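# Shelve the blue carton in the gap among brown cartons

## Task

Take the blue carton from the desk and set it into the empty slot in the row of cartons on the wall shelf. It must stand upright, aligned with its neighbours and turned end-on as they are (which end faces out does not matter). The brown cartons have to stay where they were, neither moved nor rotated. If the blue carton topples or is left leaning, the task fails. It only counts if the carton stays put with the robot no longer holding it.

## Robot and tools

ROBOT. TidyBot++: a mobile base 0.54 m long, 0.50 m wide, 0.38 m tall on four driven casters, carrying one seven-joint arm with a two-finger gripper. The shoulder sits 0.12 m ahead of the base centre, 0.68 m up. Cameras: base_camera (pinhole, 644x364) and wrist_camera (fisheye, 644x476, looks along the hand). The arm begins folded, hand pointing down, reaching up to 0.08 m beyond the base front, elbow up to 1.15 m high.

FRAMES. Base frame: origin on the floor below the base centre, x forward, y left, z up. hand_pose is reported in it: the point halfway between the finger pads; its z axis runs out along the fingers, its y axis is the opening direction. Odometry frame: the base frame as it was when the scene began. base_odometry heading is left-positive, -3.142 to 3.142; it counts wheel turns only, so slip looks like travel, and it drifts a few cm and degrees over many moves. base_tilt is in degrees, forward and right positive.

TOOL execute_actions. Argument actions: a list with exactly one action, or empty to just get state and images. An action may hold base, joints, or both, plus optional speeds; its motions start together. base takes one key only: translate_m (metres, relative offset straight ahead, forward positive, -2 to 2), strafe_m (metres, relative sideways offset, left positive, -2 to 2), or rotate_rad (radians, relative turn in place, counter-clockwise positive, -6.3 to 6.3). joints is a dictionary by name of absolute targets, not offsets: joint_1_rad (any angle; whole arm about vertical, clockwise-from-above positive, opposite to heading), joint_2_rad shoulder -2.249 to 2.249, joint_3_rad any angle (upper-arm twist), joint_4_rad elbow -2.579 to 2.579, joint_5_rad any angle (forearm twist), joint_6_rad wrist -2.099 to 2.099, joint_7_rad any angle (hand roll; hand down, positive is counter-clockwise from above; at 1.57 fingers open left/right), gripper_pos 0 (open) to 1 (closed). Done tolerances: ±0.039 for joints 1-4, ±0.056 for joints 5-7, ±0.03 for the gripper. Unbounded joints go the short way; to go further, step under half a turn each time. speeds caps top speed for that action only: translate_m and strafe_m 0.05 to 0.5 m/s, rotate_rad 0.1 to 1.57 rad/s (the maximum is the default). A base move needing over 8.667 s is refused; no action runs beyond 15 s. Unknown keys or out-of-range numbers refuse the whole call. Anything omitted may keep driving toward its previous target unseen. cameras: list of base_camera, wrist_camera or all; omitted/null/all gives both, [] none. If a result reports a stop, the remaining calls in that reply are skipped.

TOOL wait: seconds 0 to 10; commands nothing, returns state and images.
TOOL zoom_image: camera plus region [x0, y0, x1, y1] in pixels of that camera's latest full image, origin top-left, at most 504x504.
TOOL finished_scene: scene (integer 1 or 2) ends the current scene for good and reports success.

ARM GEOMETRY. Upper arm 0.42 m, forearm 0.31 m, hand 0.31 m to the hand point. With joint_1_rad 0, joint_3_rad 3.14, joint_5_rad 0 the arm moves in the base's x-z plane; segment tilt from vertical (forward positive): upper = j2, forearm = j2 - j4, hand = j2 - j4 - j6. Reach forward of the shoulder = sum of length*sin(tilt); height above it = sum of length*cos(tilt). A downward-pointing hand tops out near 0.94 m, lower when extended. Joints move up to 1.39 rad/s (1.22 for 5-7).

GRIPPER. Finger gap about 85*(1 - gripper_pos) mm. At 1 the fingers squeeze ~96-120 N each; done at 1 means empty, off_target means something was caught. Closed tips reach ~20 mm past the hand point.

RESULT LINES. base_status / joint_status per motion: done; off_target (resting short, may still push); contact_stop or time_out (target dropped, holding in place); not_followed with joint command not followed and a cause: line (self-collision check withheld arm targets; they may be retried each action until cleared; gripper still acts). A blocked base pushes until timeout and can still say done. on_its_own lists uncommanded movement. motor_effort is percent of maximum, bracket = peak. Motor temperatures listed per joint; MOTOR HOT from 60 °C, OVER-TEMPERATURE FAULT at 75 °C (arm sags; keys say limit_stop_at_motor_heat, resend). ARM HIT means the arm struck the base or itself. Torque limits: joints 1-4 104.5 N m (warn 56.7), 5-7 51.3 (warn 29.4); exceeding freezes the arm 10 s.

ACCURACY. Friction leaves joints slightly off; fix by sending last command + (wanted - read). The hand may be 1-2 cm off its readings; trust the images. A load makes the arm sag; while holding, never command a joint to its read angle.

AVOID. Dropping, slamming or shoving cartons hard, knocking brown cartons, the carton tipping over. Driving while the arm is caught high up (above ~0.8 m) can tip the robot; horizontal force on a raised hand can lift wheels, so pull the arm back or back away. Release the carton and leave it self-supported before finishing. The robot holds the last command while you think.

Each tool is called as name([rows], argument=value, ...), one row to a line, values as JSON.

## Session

execute_actions([
  {"joints":{"joint_6_rad":0.55,"joint_3_rad":3.16,"joint_5_rad":-0.02}},
])

Scene clock: 1.67 s.
Motor temperatures (°C, as the motors report them): [28 29 28 30 34 31 41]
base_odometry: x=+0.000 y=+0.000 heading=+0.000 (m, m, rad; odometry frame)
base_tilt: forward=+0.2 right=+0.5 (deg)
base_status: not commanded
joint_positions: joint_1_rad=+0.006 joint_2_rad=-0.342 joint_3_rad=+3.136 joint_4_rad=-2.497 joint_5_rad=+0.001 joint_6_rad=+0.544 joint_7_rad=+1.554 gripper_pos=+0.000
joint_status: all done
motor_effort: joint_1_rad=+0(1) joint_2_rad=-6(6) joint_3_rad=+0(1) joint_4_rad=+21(21) joint_5_rad=+1(2) joint_6_rad=+8(7) joint_7_rad=-1(1) (%)
hand_pose: x=+0.5509 y=+0.0015 z=+0.8922 quat_wxyz=(-0.005, +0.721, -0.005, +0.693) (m; base frame)
pictures: base_camera, wrist_camera
Images, in order (width x height): base_camera 644x364, wrist_camera 644x476.

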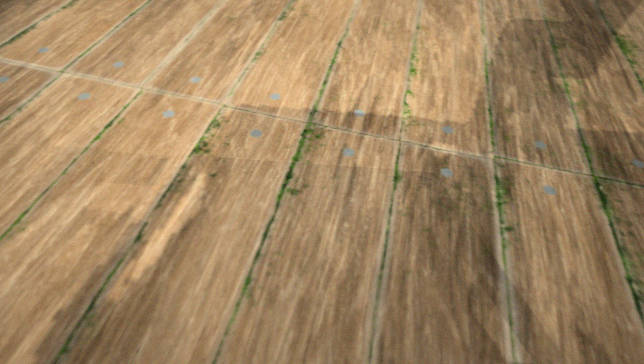

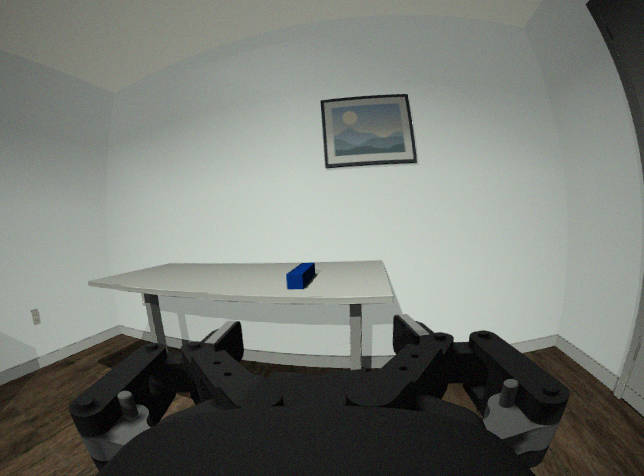

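execute_actions([
  {"base":{"rotate_rad":-0.27},"joints":{"joint_2_rad":0.36,"joint_4_rad":-1.5,"joint_6_rad":-0.27,"joint_3_rad":3.14,"joint_1_rad":0}},
], cameras=[])

execute_actions([
  {"base":{"strafe_m":0.42}},
], cameras=[])

execute_actions([
  {"base":{"translate_m":0.25}},
])

Scene clock: 4.10 s.
Motor temperatures (°C, as the motors report them): [28 29 28 30 34 31 41]
base_odometry: x=+0.000 y=+0.000 heading=-0.270 (m, m, rad; odometry frame)
base_tilt: forward=+0.2 right=+0.5 (deg)
base_status: done
joint_positions: joint_1_rad=+0.006 joint_2_rad=+0.343 joint_3_rad=+3.140 joint_4_rad=-1.512 joint_5_rad=+0.000 joint_6_rad=-0.242 joint_7_rad=+1.554 gripper_pos=+0.000
joint_status: all done
motor_effort: joint_1_rad=+0(2) joint_2_rad=-31(32) joint_3_rad=+0(1) joint_4_rad=+21(23) joint_5_rad=+1(0) joint_6_rad=+6(8) joint_7_rad=-1(1) (%)
hand_pose: x=+0.8314 y=-0.0022 z=+0.8334 quat_wxyz=(-0.003, +0.867, -0.010, +0.499) (m; base frame)
pictures: none
No camera images: the call's "cameras" was empty. Leave "cameras" out to get every camera's image.

Scene clock: 6.30 s.
Motor temperatures (°C, as the motors report them): [28 29 28 30 34 31 41]
base_odometry: x=+0.112 y=+0.405 heading=-0.270 (m, m, rad; odometry frame)
base_tilt: forward=+0.2 right=+0.5 (deg)
base_status: done
joint_positions: joint_1_rad=+0.000 joint_2_rad=+0.343 joint_3_rad=+3.140 joint_4_rad=-1.512 joint_5_rad=+0.000 joint_6_rad=-0.242 joint_7_rad=+1.554 gripper_pos=+0.000
joint_status: not commanded
motor_effort: joint_1_rad=-1(4) joint_2_rad=-31(32) joint_3_rad=+0(2) joint_4_rad=+22(22) joint_5_rad=+1(1) joint_6_rad=+7(6) joint_7_rad=-1(1) (%)
hand_pose: x=+0.8314 y=+0.0023 z=+0.8334 quat_wxyz=(-0.005, +0.867, -0.007, +0.499) (m; base frame)
pictures: none
No camera images: the call's "cameras" was empty. Leave "cameras" out to get every camera's image.

Scene clock: 8.07 s.
Motor temperatures (°C, as the motors report them): [28 29 28 30 34 31 41]
base_odometry: x=+0.354 y=+0.338 heading=-0.270 (m, m, rad; odometry frame)
base_tilt: forward=+0.2 right=+0.5 (deg)
base_status: done
joint_positions: joint_1_rad=+0.000 joint_2_rad=+0.351 joint_3_rad=+3.140 joint_4_rad=-1.508 joint_5_rad=+0.000 joint_6_rad=-0.244 joint_7_rad=+1.554 gripper_pos=+0.000
joint_status: not commanded
motor_effort: joint_1_rad=-1(3) joint_2_rad=-33(34) joint_3_rad=+0(1) joint_4_rad=+22(23) joint_5_rad=+1(1) joint_6_rad=+7(7) joint_7_rad=-1(1) (%)
hand_pose: x=+0.8333 y=+0.0023 z=+0.8293 quat_wxyz=(-0.005, +0.868, -0.007, +0.496) (m; base frame)
pictures: base_camera, wrist_camera
Images, in order (width x height): base_camera 644x364, wrist_camera 644x476.

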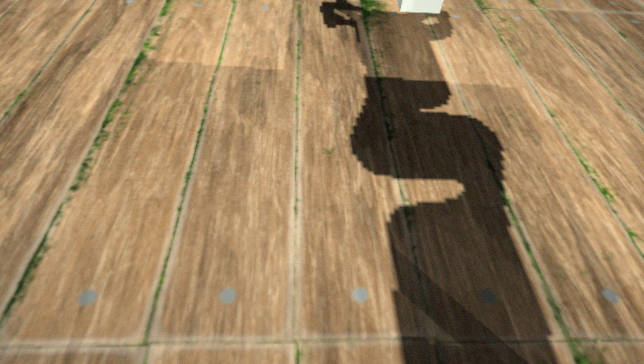

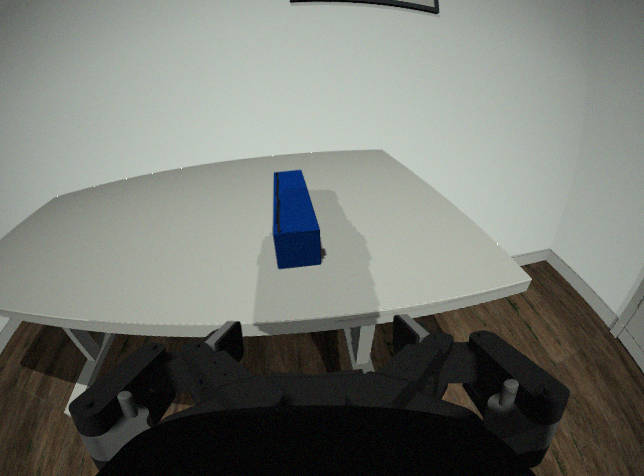

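execute_actions([
  {"base":{"rotate_rad":0.1},"speeds":{"rotate_rad":0.3},"joints":{"joint_7_rad":1.59,"joint_4_rad":-1.74,"joint_6_rad":0.02}},
], cameras=[])

execute_actions([
  {"base":{"strafe_m":-0.08},"speeds":{"strafe_m":0.1}},
], cameras=[])

execute_actions([
  {"base":{"translate_m":0.14},"speeds":{"translate_m":0.15}},
], cameras=["wrist_camera"])

Scene clock: 9.53 s.
Motor temperatures (°C, as the motors report them): [28 29 28 30 34 31 41]
base_odometry: x=+0.354 y=+0.338 heading=-0.169 (m, m, rad; odometry frame)
base_tilt: forward=+0.2 right=+0.5 (deg)
base_status: done
joint_positions: joint_1_rad=-0.005 joint_2_rad=+0.351 joint_3_rad=+3.139 joint_4_rad=-1.732 joint_5_rad=+0.000 joint_6_rad=-0.008 joint_7_rad=+1.567 gripper_pos=+0.000
joint_status: all done
motor_effort: joint_1_rad=+0(5) joint_2_rad=-30(31) joint_3_rad=+0(3) joint_4_rad=+21(22) joint_5_rad=+0(0) joint_6_rad=+6(7) joint_7_rad=-1(1) (%)
hand_pose: x=+0.8078 y=+0.0060 z=+0.7678 quat_wxyz=(-0.003, +0.865, +0.001, +0.501) (m; base frame)
pictures: none
No camera images: the call's "cameras" was empty. Leave "cameras" out to get every camera's image.

Scene clock: 10.90 s.
Motor temperatures (°C, as the motors report them): [28 29 28 30 34 31 41]
base_odometry: x=+0.340 y=+0.259 heading=-0.168 (m, m, rad; odometry frame)
base_tilt: forward=+0.2 right=+0.5 (deg)
base_status: done
joint_positions: joint_1_rad=-0.004 joint_2_rad=+0.351 joint_3_rad=+3.139 joint_4_rad=-1.732 joint_5_rad=+0.000 joint_6_rad=-0.008 joint_7_rad=+1.567 gripper_pos=+0.000
joint_status: not commanded
motor_effort: joint_1_rad=-1(2) joint_2_rad=-30(32) joint_3_rad=+0(2) joint_4_rad=+20(21) joint_5_rad=+0(1) joint_6_rad=+7(7) joint_7_rad=-1(1) (%)
hand_pose: x=+0.8078 y=+0.0056 z=+0.7679 quat_wxyz=(-0.003, +0.865, +0.001, +0.501) (m; base frame)
pictures: none
No camera images: the call's "cameras" was empty. Leave "cameras" out to get every camera's image.

Scene clock: 12.50 s.
Motor temperatures (°C, as the motors report them): [28 29 28 30 34 31 41]
base_odometry: x=+0.479 y=+0.236 heading=-0.169 (m, m, rad; odometry frame)
base_tilt: forward=+0.2 right=+0.5 (deg)
base_status: done
joint_positions: joint_1_rad=-0.004 joint_2_rad=+0.352 joint_3_rad=+3.139 joint_4_rad=-1.733 joint_5_rad=+0.000 joint_6_rad=-0.006 joint_7_rad=+1.567 gripper_pos=+0.000
joint_status: not commanded
motor_effort: joint_1_rad=-2(1) joint_2_rad=-30(33) joint_3_rad=+0(1) joint_4_rad=+20(21) joint_5_rad=+1(0) joint_6_rad=+6(7) joint_7_rad=-1(1) (%)
hand_pose: x=+0.8078 y=+0.0056 z=+0.7676 quat_wxyz=(-0.003, +0.865, +0.001, +0.502) (m; base frame)
pictures: wrist_camera
Images, in order (width x height): wrist_camera 644x476.

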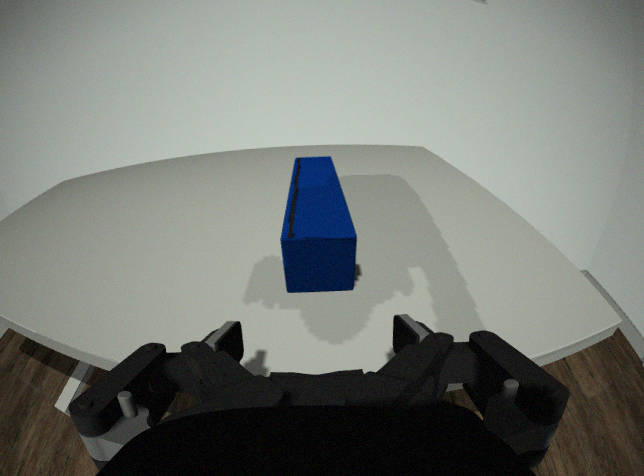

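execute_actions([
  {"base":{"translate_m":0.13},"speeds":{"translate_m":0.1},"joints":{"joint_4_rad":-1.775,"joint_6_rad":0.055}},
], cameras=["wrist_camera"])

execute_actions([
  {"joints":{"gripper_pos":1}},
], cameras=[])

execute_actions([
  {"joints":{"joint_4_rad":-1.5,"joint_6_rad":-0.25}},
], cameras=["wrist_camera"])

execute_actions([
  {"base":{"translate_m":-0.8}},
], cameras=[])

execute_actions([
  {"base":{"rotate_rad":3.08},"speeds":{"rotate_rad":1.0}},
])

Scene clock: 14.57 s.
Motor temperatures (°C, as the motors report them): [28 29 28 30 34 31 41]
base_odometry: x=+0.607 y=+0.214 heading=-0.169 (m, m, rad; odometry frame)
base_tilt: forward=+0.2 right=+0.5 (deg)
base_status: done
joint_positions: joint_1_rad=-0.004 joint_2_rad=+0.354 joint_3_rad=+3.139 joint_4_rad=-1.768 joint_5_rad=+0.000 joint_6_rad=+0.028 joint_7_rad=+1.567 gripper_pos=+0.000
joint_status: all done
motor_effort: joint_1_rad=-1(2) joint_2_rad=-29(33) joint_3_rad=-1(1) joint_4_rad=+20(21) joint_5_rad=+1(1) joint_6_rad=+6(7) joint_7_rad=-1(1) (%)
hand_pose: x=+0.8023 y=+0.0055 z=+0.7565 quat_wxyz=(-0.003, +0.866, +0.001, +0.500) (m; base frame)
pictures: wrist_camera
Images, in order (width x height): wrist_camera 644x476.

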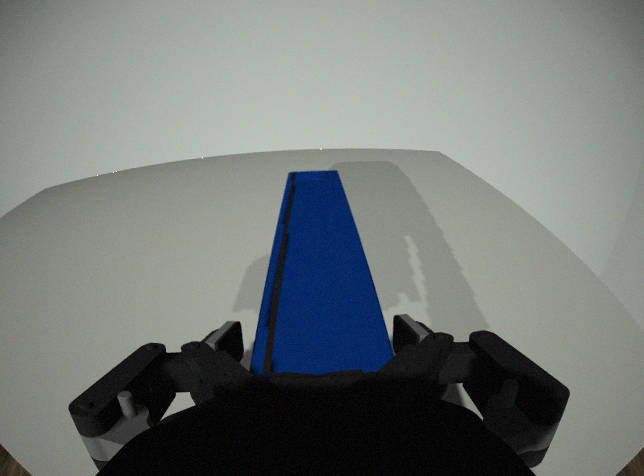

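Scene clock: 15.67 s.
Motor temperatures (°C, as the motors report them): [28 29 28 30 34 31 41]
base_odometry: x=+0.607 y=+0.214 heading=-0.169 (m, m, rad; odometry frame)
base_tilt: forward=+0.2 right=+0.5 (deg)
base_status: not commanded
joint_positions: joint_1_rad=-0.004 joint_2_rad=+0.354 joint_3_rad=+3.139 joint_4_rad=-1.768 joint_5_rad=+0.000 joint_6_rad=+0.029 joint_7_rad=+1.567 gripper_pos=+0.348
joint_status: gripper_pos off_target (ended at +0.348, target +1.000)
motor_effort: joint_1_rad=-1(1) joint_2_rad=-30(30) joint_3_rad=+0(0) joint_4_rad=+20(20) joint_5_rad=+1(0) joint_6_rad=+7(7) joint_7_rad=-1(1) (%)
hand_pose: x=+0.8025 y=+0.0055 z=+0.7569 quat_wxyz=(-0.003, +0.866, +0.001, +0.501) (m; base frame)
pictures: none
No camera images: the call's "cameras" was empty. Leave "cameras" out to get every camera's image.

Scene clock: 17.03 s.
Motor temperatures (°C, as the motors report them): [28 30 28 30 34 31 41]
base_odometry: x=+0.607 y=+0.214 heading=-0.169 (m, m, rad; odometry frame)
base_tilt: forward=+0.2 right=+0.5 (deg)
base_status: not commanded
joint_positions: joint_1_rad=-0.004 joint_2_rad=+0.354 joint_3_rad=+3.139 joint_4_rad=-1.511 joint_5_rad=+0.000 joint_6_rad=-0.225 joint_7_rad=+1.567 gripper_pos=+0.348
joint_status: all done
motor_effort: joint_1_rad=-1(2) joint_2_rad=-32(32) joint_3_rad=-1(0) joint_4_rad=+23(23) joint_5_rad=+0(0) joint_6_rad=+7(8) joint_7_rad=-1(1) (%)
hand_pose: x=+0.8360 y=+0.0057 z=+0.8312 quat_wxyz=(-0.003, +0.865, +0.001, +0.502) (m; base frame)
pictures: wrist_camera
Images, in order (width x height): wrist_camera 644x476.

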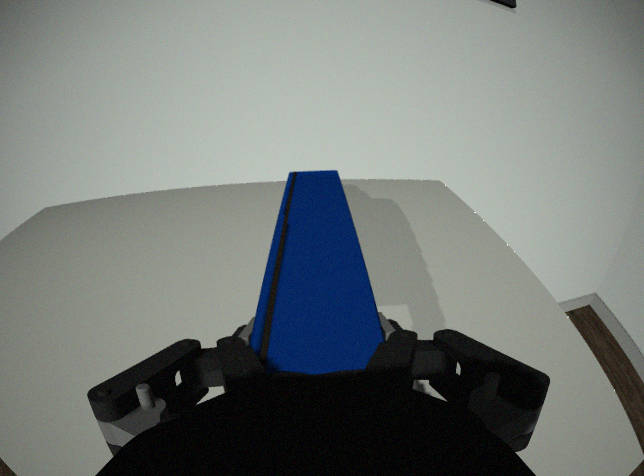

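Scene clock: 20.10 s.
Motor temperatures (°C, as the motors report them): [28 30 28 30 34 31 41]
base_odometry: x=-0.182 y=+0.348 heading=-0.169 (m, m, rad; odometry frame)
base_tilt: forward=+0.2 right=+0.5 (deg)
base_status: done
joint_positions: joint_1_rad=-0.004 joint_2_rad=+0.358 joint_3_rad=+3.139 joint_4_rad=-1.509 joint_5_rad=+0.000 joint_6_rad=-0.229 joint_7_rad=+1.567 gripper_pos=+0.348
joint_status: not commanded
motor_effort: joint_1_rad=-1(3) joint_2_rad=-32(35) joint_3_rad=-1(3) joint_4_rad=+22(24) joint_5_rad=+1(1) joint_6_rad=+7(8) joint_7_rad=-1(1) (%)
hand_pose: x=+0.8364 y=+0.0056 z=+0.8279 quat_wxyz=(-0.003, +0.866, +0.001, +0.499) (m; base frame)
pictures: none
No camera images: the call's "cameras" was empty. Leave "cameras" out to get every camera's image.

Scene clock: 24.17 s.
Motor temperatures (°C, as the motors report them): [28 30 28 30 34 31 41]
base_odometry: x=-0.182 y=+0.348 heading=+2.911 (m, m, rad; odometry frame)
base_tilt: forward=+0.2 right=+0.5 (deg)
base_status: done
joint_positions: joint_1_rad=-0.004 joint_2_rad=+0.358 joint_3_rad=+3.139 joint_4_rad=-1.509 joint_5_rad=+0.000 joint_6_rad=-0.229 joint_7_rad=+1.567 gripper_pos=+0.348
joint_status: not commanded
motor_effort: joint_1_rad=-1(4) joint_2_rad=-32(34) joint_3_rad=+0(3) joint_4_rad=+22(23) joint_5_rad=+1(1) joint_6_rad=+7(7) joint_7_rad=-1(1) (%)
hand_pose: x=+0.8364 y=+0.0059 z=+0.8279 quat_wxyz=(-0.003, +0.866, +0.001, +0.499) (m; base frame)
pictures: base_camera, wrist_camera
Images, in order (width x height): base_camera 644x364, wrist_camera 644x476.

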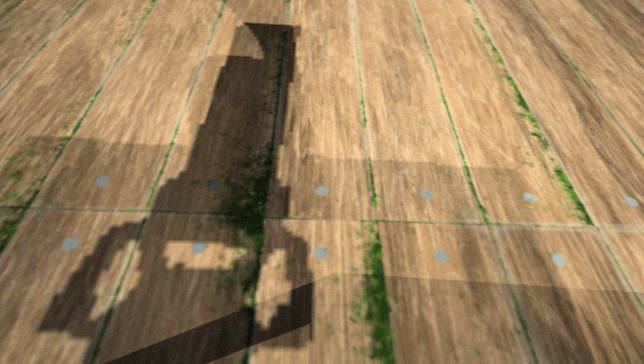

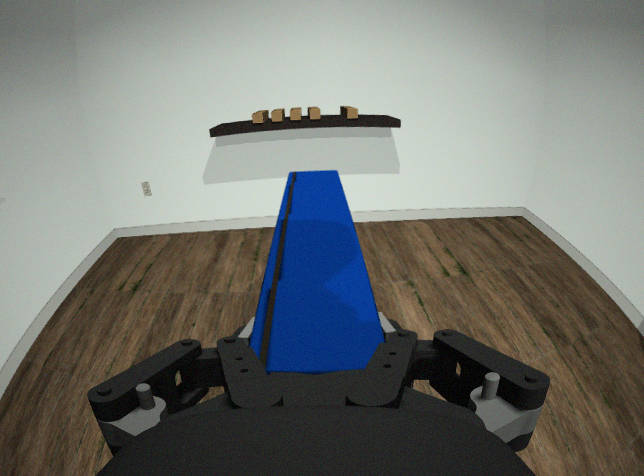

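Shelf looks higher; raise the carton.

execute_actions([
  {"base":{"translate_m":0.95},"joints":{"joint_4_rad":-1.3,"joint_6_rad":-0.45}},
], cameras=["wrist_camera"])

execute_actions([
  {"base":{"strafe_m":-0.12},"speeds":{"strafe_m":0.15}},
], cameras=["wrist_camera"])

Scene clock: 27.57 s.
Motor temperatures (°C, as the motors report them): [28 30 28 30 34 31 41]
base_odometry: x=-1.107 y=+0.564 heading=+2.912 (m, m, rad; odometry frame)
base_tilt: forward=+0.2 right=+0.5 (deg)
base_status: done
joint_positions: joint_1_rad=-0.004 joint_2_rad=+0.358 joint_3_rad=+3.139 joint_4_rad=-1.309 joint_5_rad=+0.000 joint_6_rad=-0.427 joint_7_rad=+1.567 gripper_pos=+0.348
joint_status: all done
motor_effort: joint_1_rad=-1(1) joint_2_rad=-34(36) joint_3_rad=+0(1) joint_4_rad=+23(24) joint_5_rad=+0(0) joint_6_rad=+7(8) joint_7_rad=-1(1) (%)
hand_pose: x=+0.8490 y=+0.0059 z=+0.8896 quat_wxyz=(-0.003, +0.866, +0.001, +0.500) (m; base frame)
pictures: wrist_camera
Images, in order (width x height): wrist_camera 644x476.

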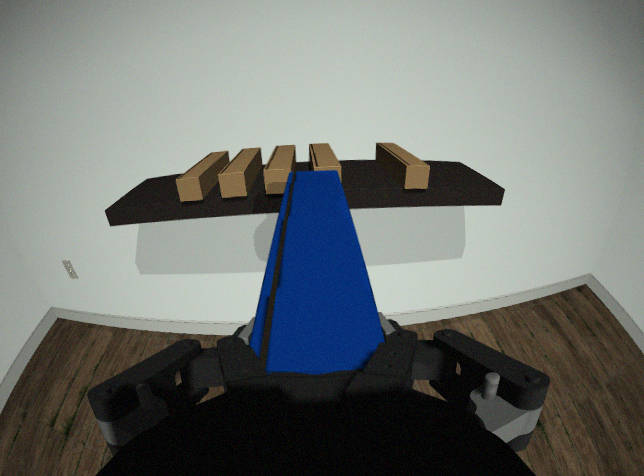

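Scene clock: 29.03 s.
Motor temperatures (°C, as the motors report them): [28 30 28 30 34 31 41]
base_odometry: x=-1.080 y=+0.681 heading=+2.912 (m, m, rad; odometry frame)
base_tilt: forward=+0.2 right=+0.5 (deg)
base_status: done
joint_positions: joint_1_rad=-0.003 joint_2_rad=+0.358 joint_3_rad=+3.139 joint_4_rad=-1.309 joint_5_rad=+0.000 joint_6_rad=-0.427 joint_7_rad=+1.567 gripper_pos=+0.348
joint_status: not commanded
motor_effort: joint_1_rad=-1(2) joint_2_rad=-33(35) joint_3_rad=-1(2) joint_4_rad=+23(23) joint_5_rad=+1(1) joint_6_rad=+7(7) joint_7_rad=-1(1) (%)
hand_pose: x=+0.8489 y=+0.0051 z=+0.8895 quat_wxyz=(-0.003, +0.866, +0.000, +0.500) (m; base frame)
pictures: wrist_camera
Images, in order (width x height): wrist_camera 644x476.

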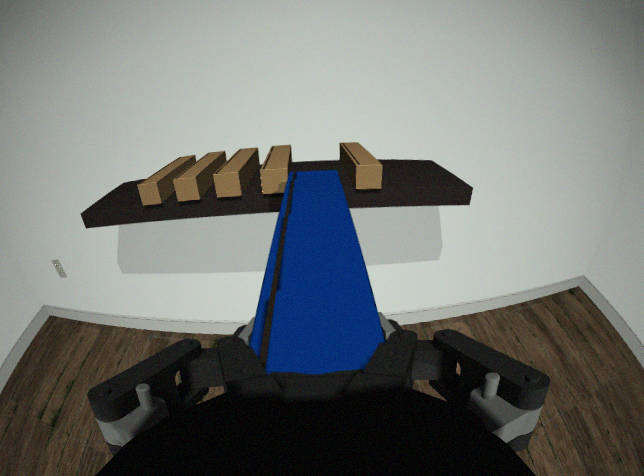

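execute_actions([
  {"base":{"rotate_rad":0.035},"speeds":{"rotate_rad":0.1}},
], cameras=[])

execute_actions([
  {"base":{"strafe_m":-0.065},"speeds":{"strafe_m":0.1}},
], cameras=[])

execute_actions([
  {"base":{"translate_m":0.35},"speeds":{"translate_m":0.25},"joints":{"joint_4_rad":-1.38,"joint_6_rad":-0.33}},
], cameras=["wrist_camera"])

Scene clock: 29.93 s.
Motor temperatures (°C, as the motors report them): [28 30 28 30 34 31 41]
base_odometry: x=-1.080 y=+0.681 heading=+2.947 (m, m, rad; odometry frame)
base_tilt: forward=+0.2 right=+0.5 (deg)
base_status: done
joint_positions: joint_1_rad=-0.003 joint_2_rad=+0.358 joint_3_rad=+3.139 joint_4_rad=-1.309 joint_5_rad=-0.001 joint_6_rad=-0.427 joint_7_rad=+1.567 gripper_pos=+0.348
joint_status: not commanded
motor_effort: joint_1_rad=-2(5) joint_2_rad=-33(35) joint_3_rad=+0(3) joint_4_rad=+23(24) joint_5_rad=+0(1) joint_6_rad=+7(7) joint_7_rad=-1(1) (%)
hand_pose: x=+0.8489 y=+0.0048 z=+0.8895 quat_wxyz=(-0.003, +0.866, +0.000, +0.500) (m; base frame)
pictures: none
No camera images: the call's "cameras" was empty. Leave "cameras" out to get every camera's image.

Scene clock: 31.17 s.
Motor temperatures (°C, as the motors report them): [28 30 28 30 34 31 41]
base_odometry: x=-1.067 y=+0.745 heading=+2.947 (m, m, rad; odometry frame)
base_tilt: forward=+0.2 right=+0.5 (deg)
base_status: done
joint_positions: joint_1_rad=-0.002 joint_2_rad=+0.358 joint_3_rad=+3.139 joint_4_rad=-1.309 joint_5_rad=-0.001 joint_6_rad=-0.427 joint_7_rad=+1.567 gripper_pos=+0.348
joint_status: not commanded
motor_effort: joint_1_rad=-1(3) joint_2_rad=-33(33) joint_3_rad=+0(2) joint_4_rad=+23(23) joint_5_rad=+0(2) joint_6_rad=+7(7) joint_7_rad=-1(1) (%)
hand_pose: x=+0.8489 y=+0.0042 z=+0.8895 quat_wxyz=(-0.003, +0.866, +0.000, +0.500) (m; base frame)
pictures: none
No camera images: the call's "cameras" was empty. Leave "cameras" out to get every camera's image.

Scene clock: 33.43 s.
Motor temperatures (°C, as the motors report them): [28 30 28 30 34 31 41]
base_odometry: x=-1.411 y=+0.813 heading=+2.947 (m, m, rad; odometry frame)
base_tilt: forward=+0.2 right=+0.5 (deg)
base_status: done
joint_positions: joint_1_rad=-0.002 joint_2_rad=+0.359 joint_3_rad=+3.139 joint_4_rad=-1.380 joint_5_rad=-0.001 joint_6_rad=-0.358 joint_7_rad=+1.567 gripper_pos=+0.348
joint_status: all done
motor_effort: joint_1_rad=-1(0) joint_2_rad=-34(36) joint_3_rad=+0(0) joint_4_rad=+23(25) joint_5_rad=+0(1) joint_6_rad=+7(8) joint_7_rad=-1(1) (%)
hand_pose: x=+0.8458 y=+0.0042 z=+0.8669 quat_wxyz=(-0.003, +0.867, +0.000, +0.499) (m; base frame)
pictures: wrist_camera
Images, in order (width x height): wrist_camera 644x476.

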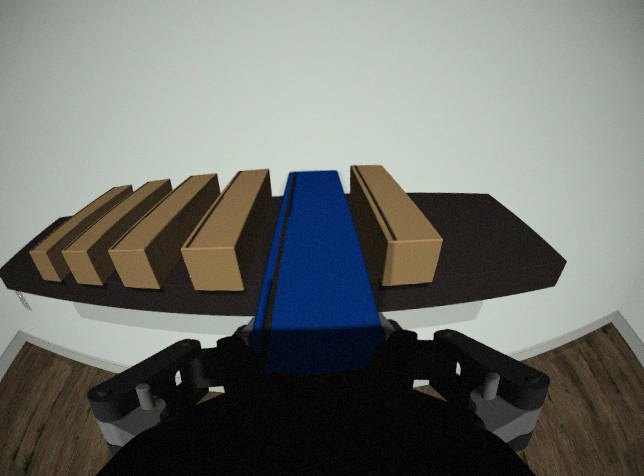

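execute_actions([
  {"base":{"strafe_m":0.006},"speeds":{"strafe_m":0.05},"joints":{"joint_4_rad":-1.45,"joint_6_rad":-0.26}},
], cameras=[])

execute_actions([
  {"base":{"translate_m":0.12},"speeds":{"translate_m":0.1}},
], cameras=["wrist_camera"])

Scene clock: 34.37 s.
Motor temperatures (°C, as the motors report them): [28 30 28 30 34 31 41]
base_odometry: x=-1.412 y=+0.807 heading=+2.947 (m, m, rad; odometry frame)
base_tilt: forward=+0.2 right=+0.5 (deg)
base_status: done
joint_positions: joint_1_rad=-0.002 joint_2_rad=+0.359 joint_3_rad=+3.139 joint_4_rad=-1.447 joint_5_rad=-0.001 joint_6_rad=-0.292 joint_7_rad=+1.567 gripper_pos=+0.348
joint_status: all done
motor_effort: joint_1_rad=-1(3) joint_2_rad=-33(34) joint_3_rad=+0(3) joint_4_rad=+23(23) joint_5_rad=+1(1) joint_6_rad=+7(8) joint_7_rad=-1(1) (%)
hand_pose: x=+0.8416 y=+0.0042 z=+0.8463 quat_wxyz=(-0.003, +0.867, +0.000, +0.499) (m; base frame)
pictures: none
No camera images: the call's "cameras" was empty. Leave "cameras" out to get every camera's image.

Scene clock: 36.13 s.
Motor temperatures (°C, as the motors report them): [28 30 28 31 34 31 41]
base_odometry: x=-1.530 y=+0.830 heading=+2.947 (m, m, rad; odometry frame)
base_tilt: forward=+0.2 right=+0.5 (deg)
base_status: done
joint_positions: joint_1_rad=-0.002 joint_2_rad=+0.359 joint_3_rad=+3.139 joint_4_rad=-1.447 joint_5_rad=-0.001 joint_6_rad=-0.289 joint_7_rad=+1.567 gripper_pos=+0.348
joint_status: not commanded
motor_effort: joint_1_rad=-1(4) joint_2_rad=-33(35) joint_3_rad=+0(1) joint_4_rad=+22(23) joint_5_rad=+1(1) joint_6_rad=+7(7) joint_7_rad=-1(1) (%)
hand_pose: x=+0.8419 y=+0.0042 z=+0.8467 quat_wxyz=(-0.003, +0.866, +0.000, +0.500) (m; base frame)
pictures: wrist_camera
Images, in order (width x height): wrist_camera 644x476.

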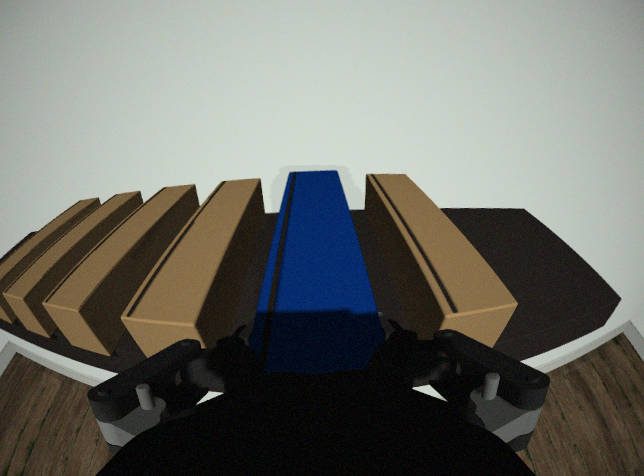

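execute_actions([
  {"base":{"translate_m":0.035},"speeds":{"translate_m":0.05},"joints":{"joint_4_rad":-1.51,"joint_6_rad":-0.2}},
], cameras=["wrist_camera"])

Scene clock: 37.37 s.
Motor temperatures (°C, as the motors report them): [28 30 28 31 34 31 41]
base_odometry: x=-1.565 y=+0.837 heading=+2.947 (m, m, rad; odometry frame)
base_tilt: forward=+0.2 right=+0.5 (deg)
base_status: done
joint_positions: joint_1_rad=-0.002 joint_2_rad=+0.359 joint_3_rad=+3.139 joint_4_rad=-1.506 joint_5_rad=-0.001 joint_6_rad=-0.230 joint_7_rad=+1.567 gripper_pos=+0.348
joint_status: all done
motor_effort: joint_1_rad=-1(0) joint_2_rad=-33(35) joint_3_rad=+0(1) joint_4_rad=+22(24) joint_5_rad=+0(1) joint_6_rad=+6(7) joint_7_rad=-1(1) (%)
hand_pose: x=+0.8372 y=+0.0041 z=+0.8290 quat_wxyz=(-0.003, +0.866, +0.000, +0.500) (m; base frame)
pictures: wrist_camera
Images, in order (width x height): wrist_camera 644x476.

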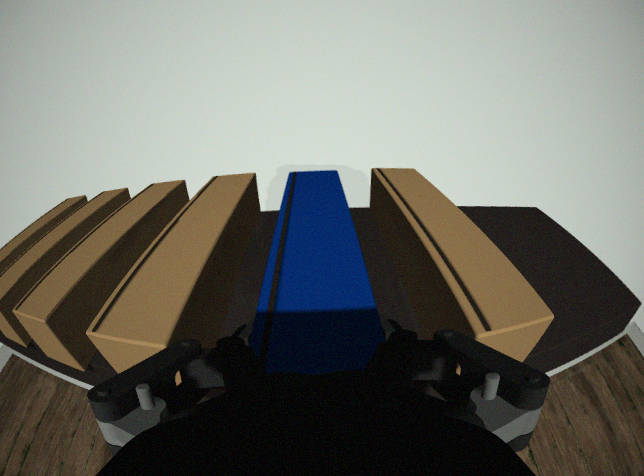

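execute_actions([
  {"base":{"translate_m":0.008},"speeds":{"translate_m":0.05}},
], cameras=[])

execute_actions([
  {"joints":{"gripper_pos":0.2}},
], cameras=[])

execute_actions([
  {"base":{"translate_m":-0.1},"speeds":{"translate_m":0.1}},
], cameras=["wrist_camera"])

Scene clock: 38.10 s.
Motor temperatures (°C, as the motors report them): [28 30 28 31 34 31 41]
base_odometry: x=-1.573 y=+0.838 heading=+2.948 (m, m, rad; odometry frame)
base_tilt: forward=+0.2 right=+0.5 (deg)
base_status: done
joint_positions: joint_1_rad=-0.002 joint_2_rad=+0.360 joint_3_rad=+3.139 joint_4_rad=-1.506 joint_5_rad=-0.001 joint_6_rad=-0.229 joint_7_rad=+1.567 gripper_pos=+0.348
joint_status: not commanded
motor_effort: joint_1_rad=+0(2) joint_2_rad=-32(35) joint_3_rad=+0(1) joint_4_rad=+22(23) joint_5_rad=+0(1) joint_6_rad=+7(7) joint_7_rad=-1(1) (%)
hand_pose: x=+0.8375 y=+0.0041 z=+0.8283 quat_wxyz=(-0.003, +0.866, +0.000, +0.500) (m; base frame)
pictures: none
No camera images: the call's "cameras" was empty. Leave "cameras" out to get every camera's image.

Scene clock: 39.10 s.
Motor temperatures (°C, as the motors report them): [28 30 28 31 34 31 41]
base_odometry: x=-1.573 y=+0.838 heading=+2.948 (m, m, rad; odometry frame)
base_tilt: forward=+0.2 right=+0.5 (deg)
base_status: not commanded
joint_positions: joint_1_rad=-0.002 joint_2_rad=+0.360 joint_3_rad=+3.139 joint_4_rad=-1.506 joint_5_rad=-0.001 joint_6_rad=-0.229 joint_7_rad=+1.567 gripper_pos=+0.200
joint_status: all done
motor_effort: joint_1_rad=+0(0) joint_2_rad=-31(32) joint_3_rad=+0(0) joint_4_rad=+22(22) joint_5_rad=+1(1) joint_6_rad=+6(7) joint_7_rad=-1(1) (%)
hand_pose: x=+0.8375 y=+0.0041 z=+0.8283 quat_wxyz=(-0.003, +0.866, +0.000, +0.500) (m; base frame)
pictures: none
No camera images: the call's "cameras" was empty. Leave "cameras" out to get every camera's image.

Scene clock: 40.63 s.
Motor temperatures (°C, as the motors report them): [28 30 28 31 34 31 41]
base_odometry: x=-1.474 y=+0.819 heading=+2.947 (m, m, rad; odometry frame)
base_tilt: forward=+0.2 right=+0.5 (deg)
base_status: done
joint_positions: joint_1_rad=-0.002 joint_2_rad=+0.360 joint_3_rad=+3.139 joint_4_rad=-1.506 joint_5_rad=-0.001 joint_6_rad=-0.227 joint_7_rad=+1.567 gripper_pos=+0.200
joint_status: not commanded
motor_effort: joint_1_rad=-2(3) joint_2_rad=-30(36) joint_3_rad=+0(1) joint_4_rad=+20(23) joint_5_rad=+1(1) joint_6_rad=+6(7) joint_7_rad=-1(1) (%)
hand_pose: x=+0.8378 y=+0.0041 z=+0.8288 quat_wxyz=(-0.003, +0.866, +0.000, +0.501) (m; base frame)
pictures: wrist_camera
Images, in order (width x height): wrist_camera 644x476.

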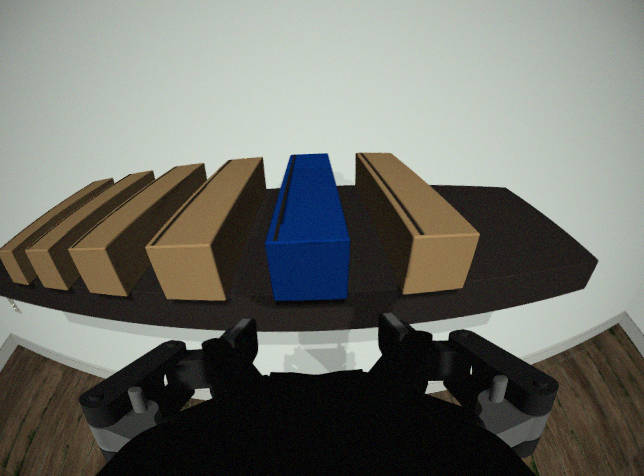

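finished_scene(scene=2)

The scene is finished: the task was done.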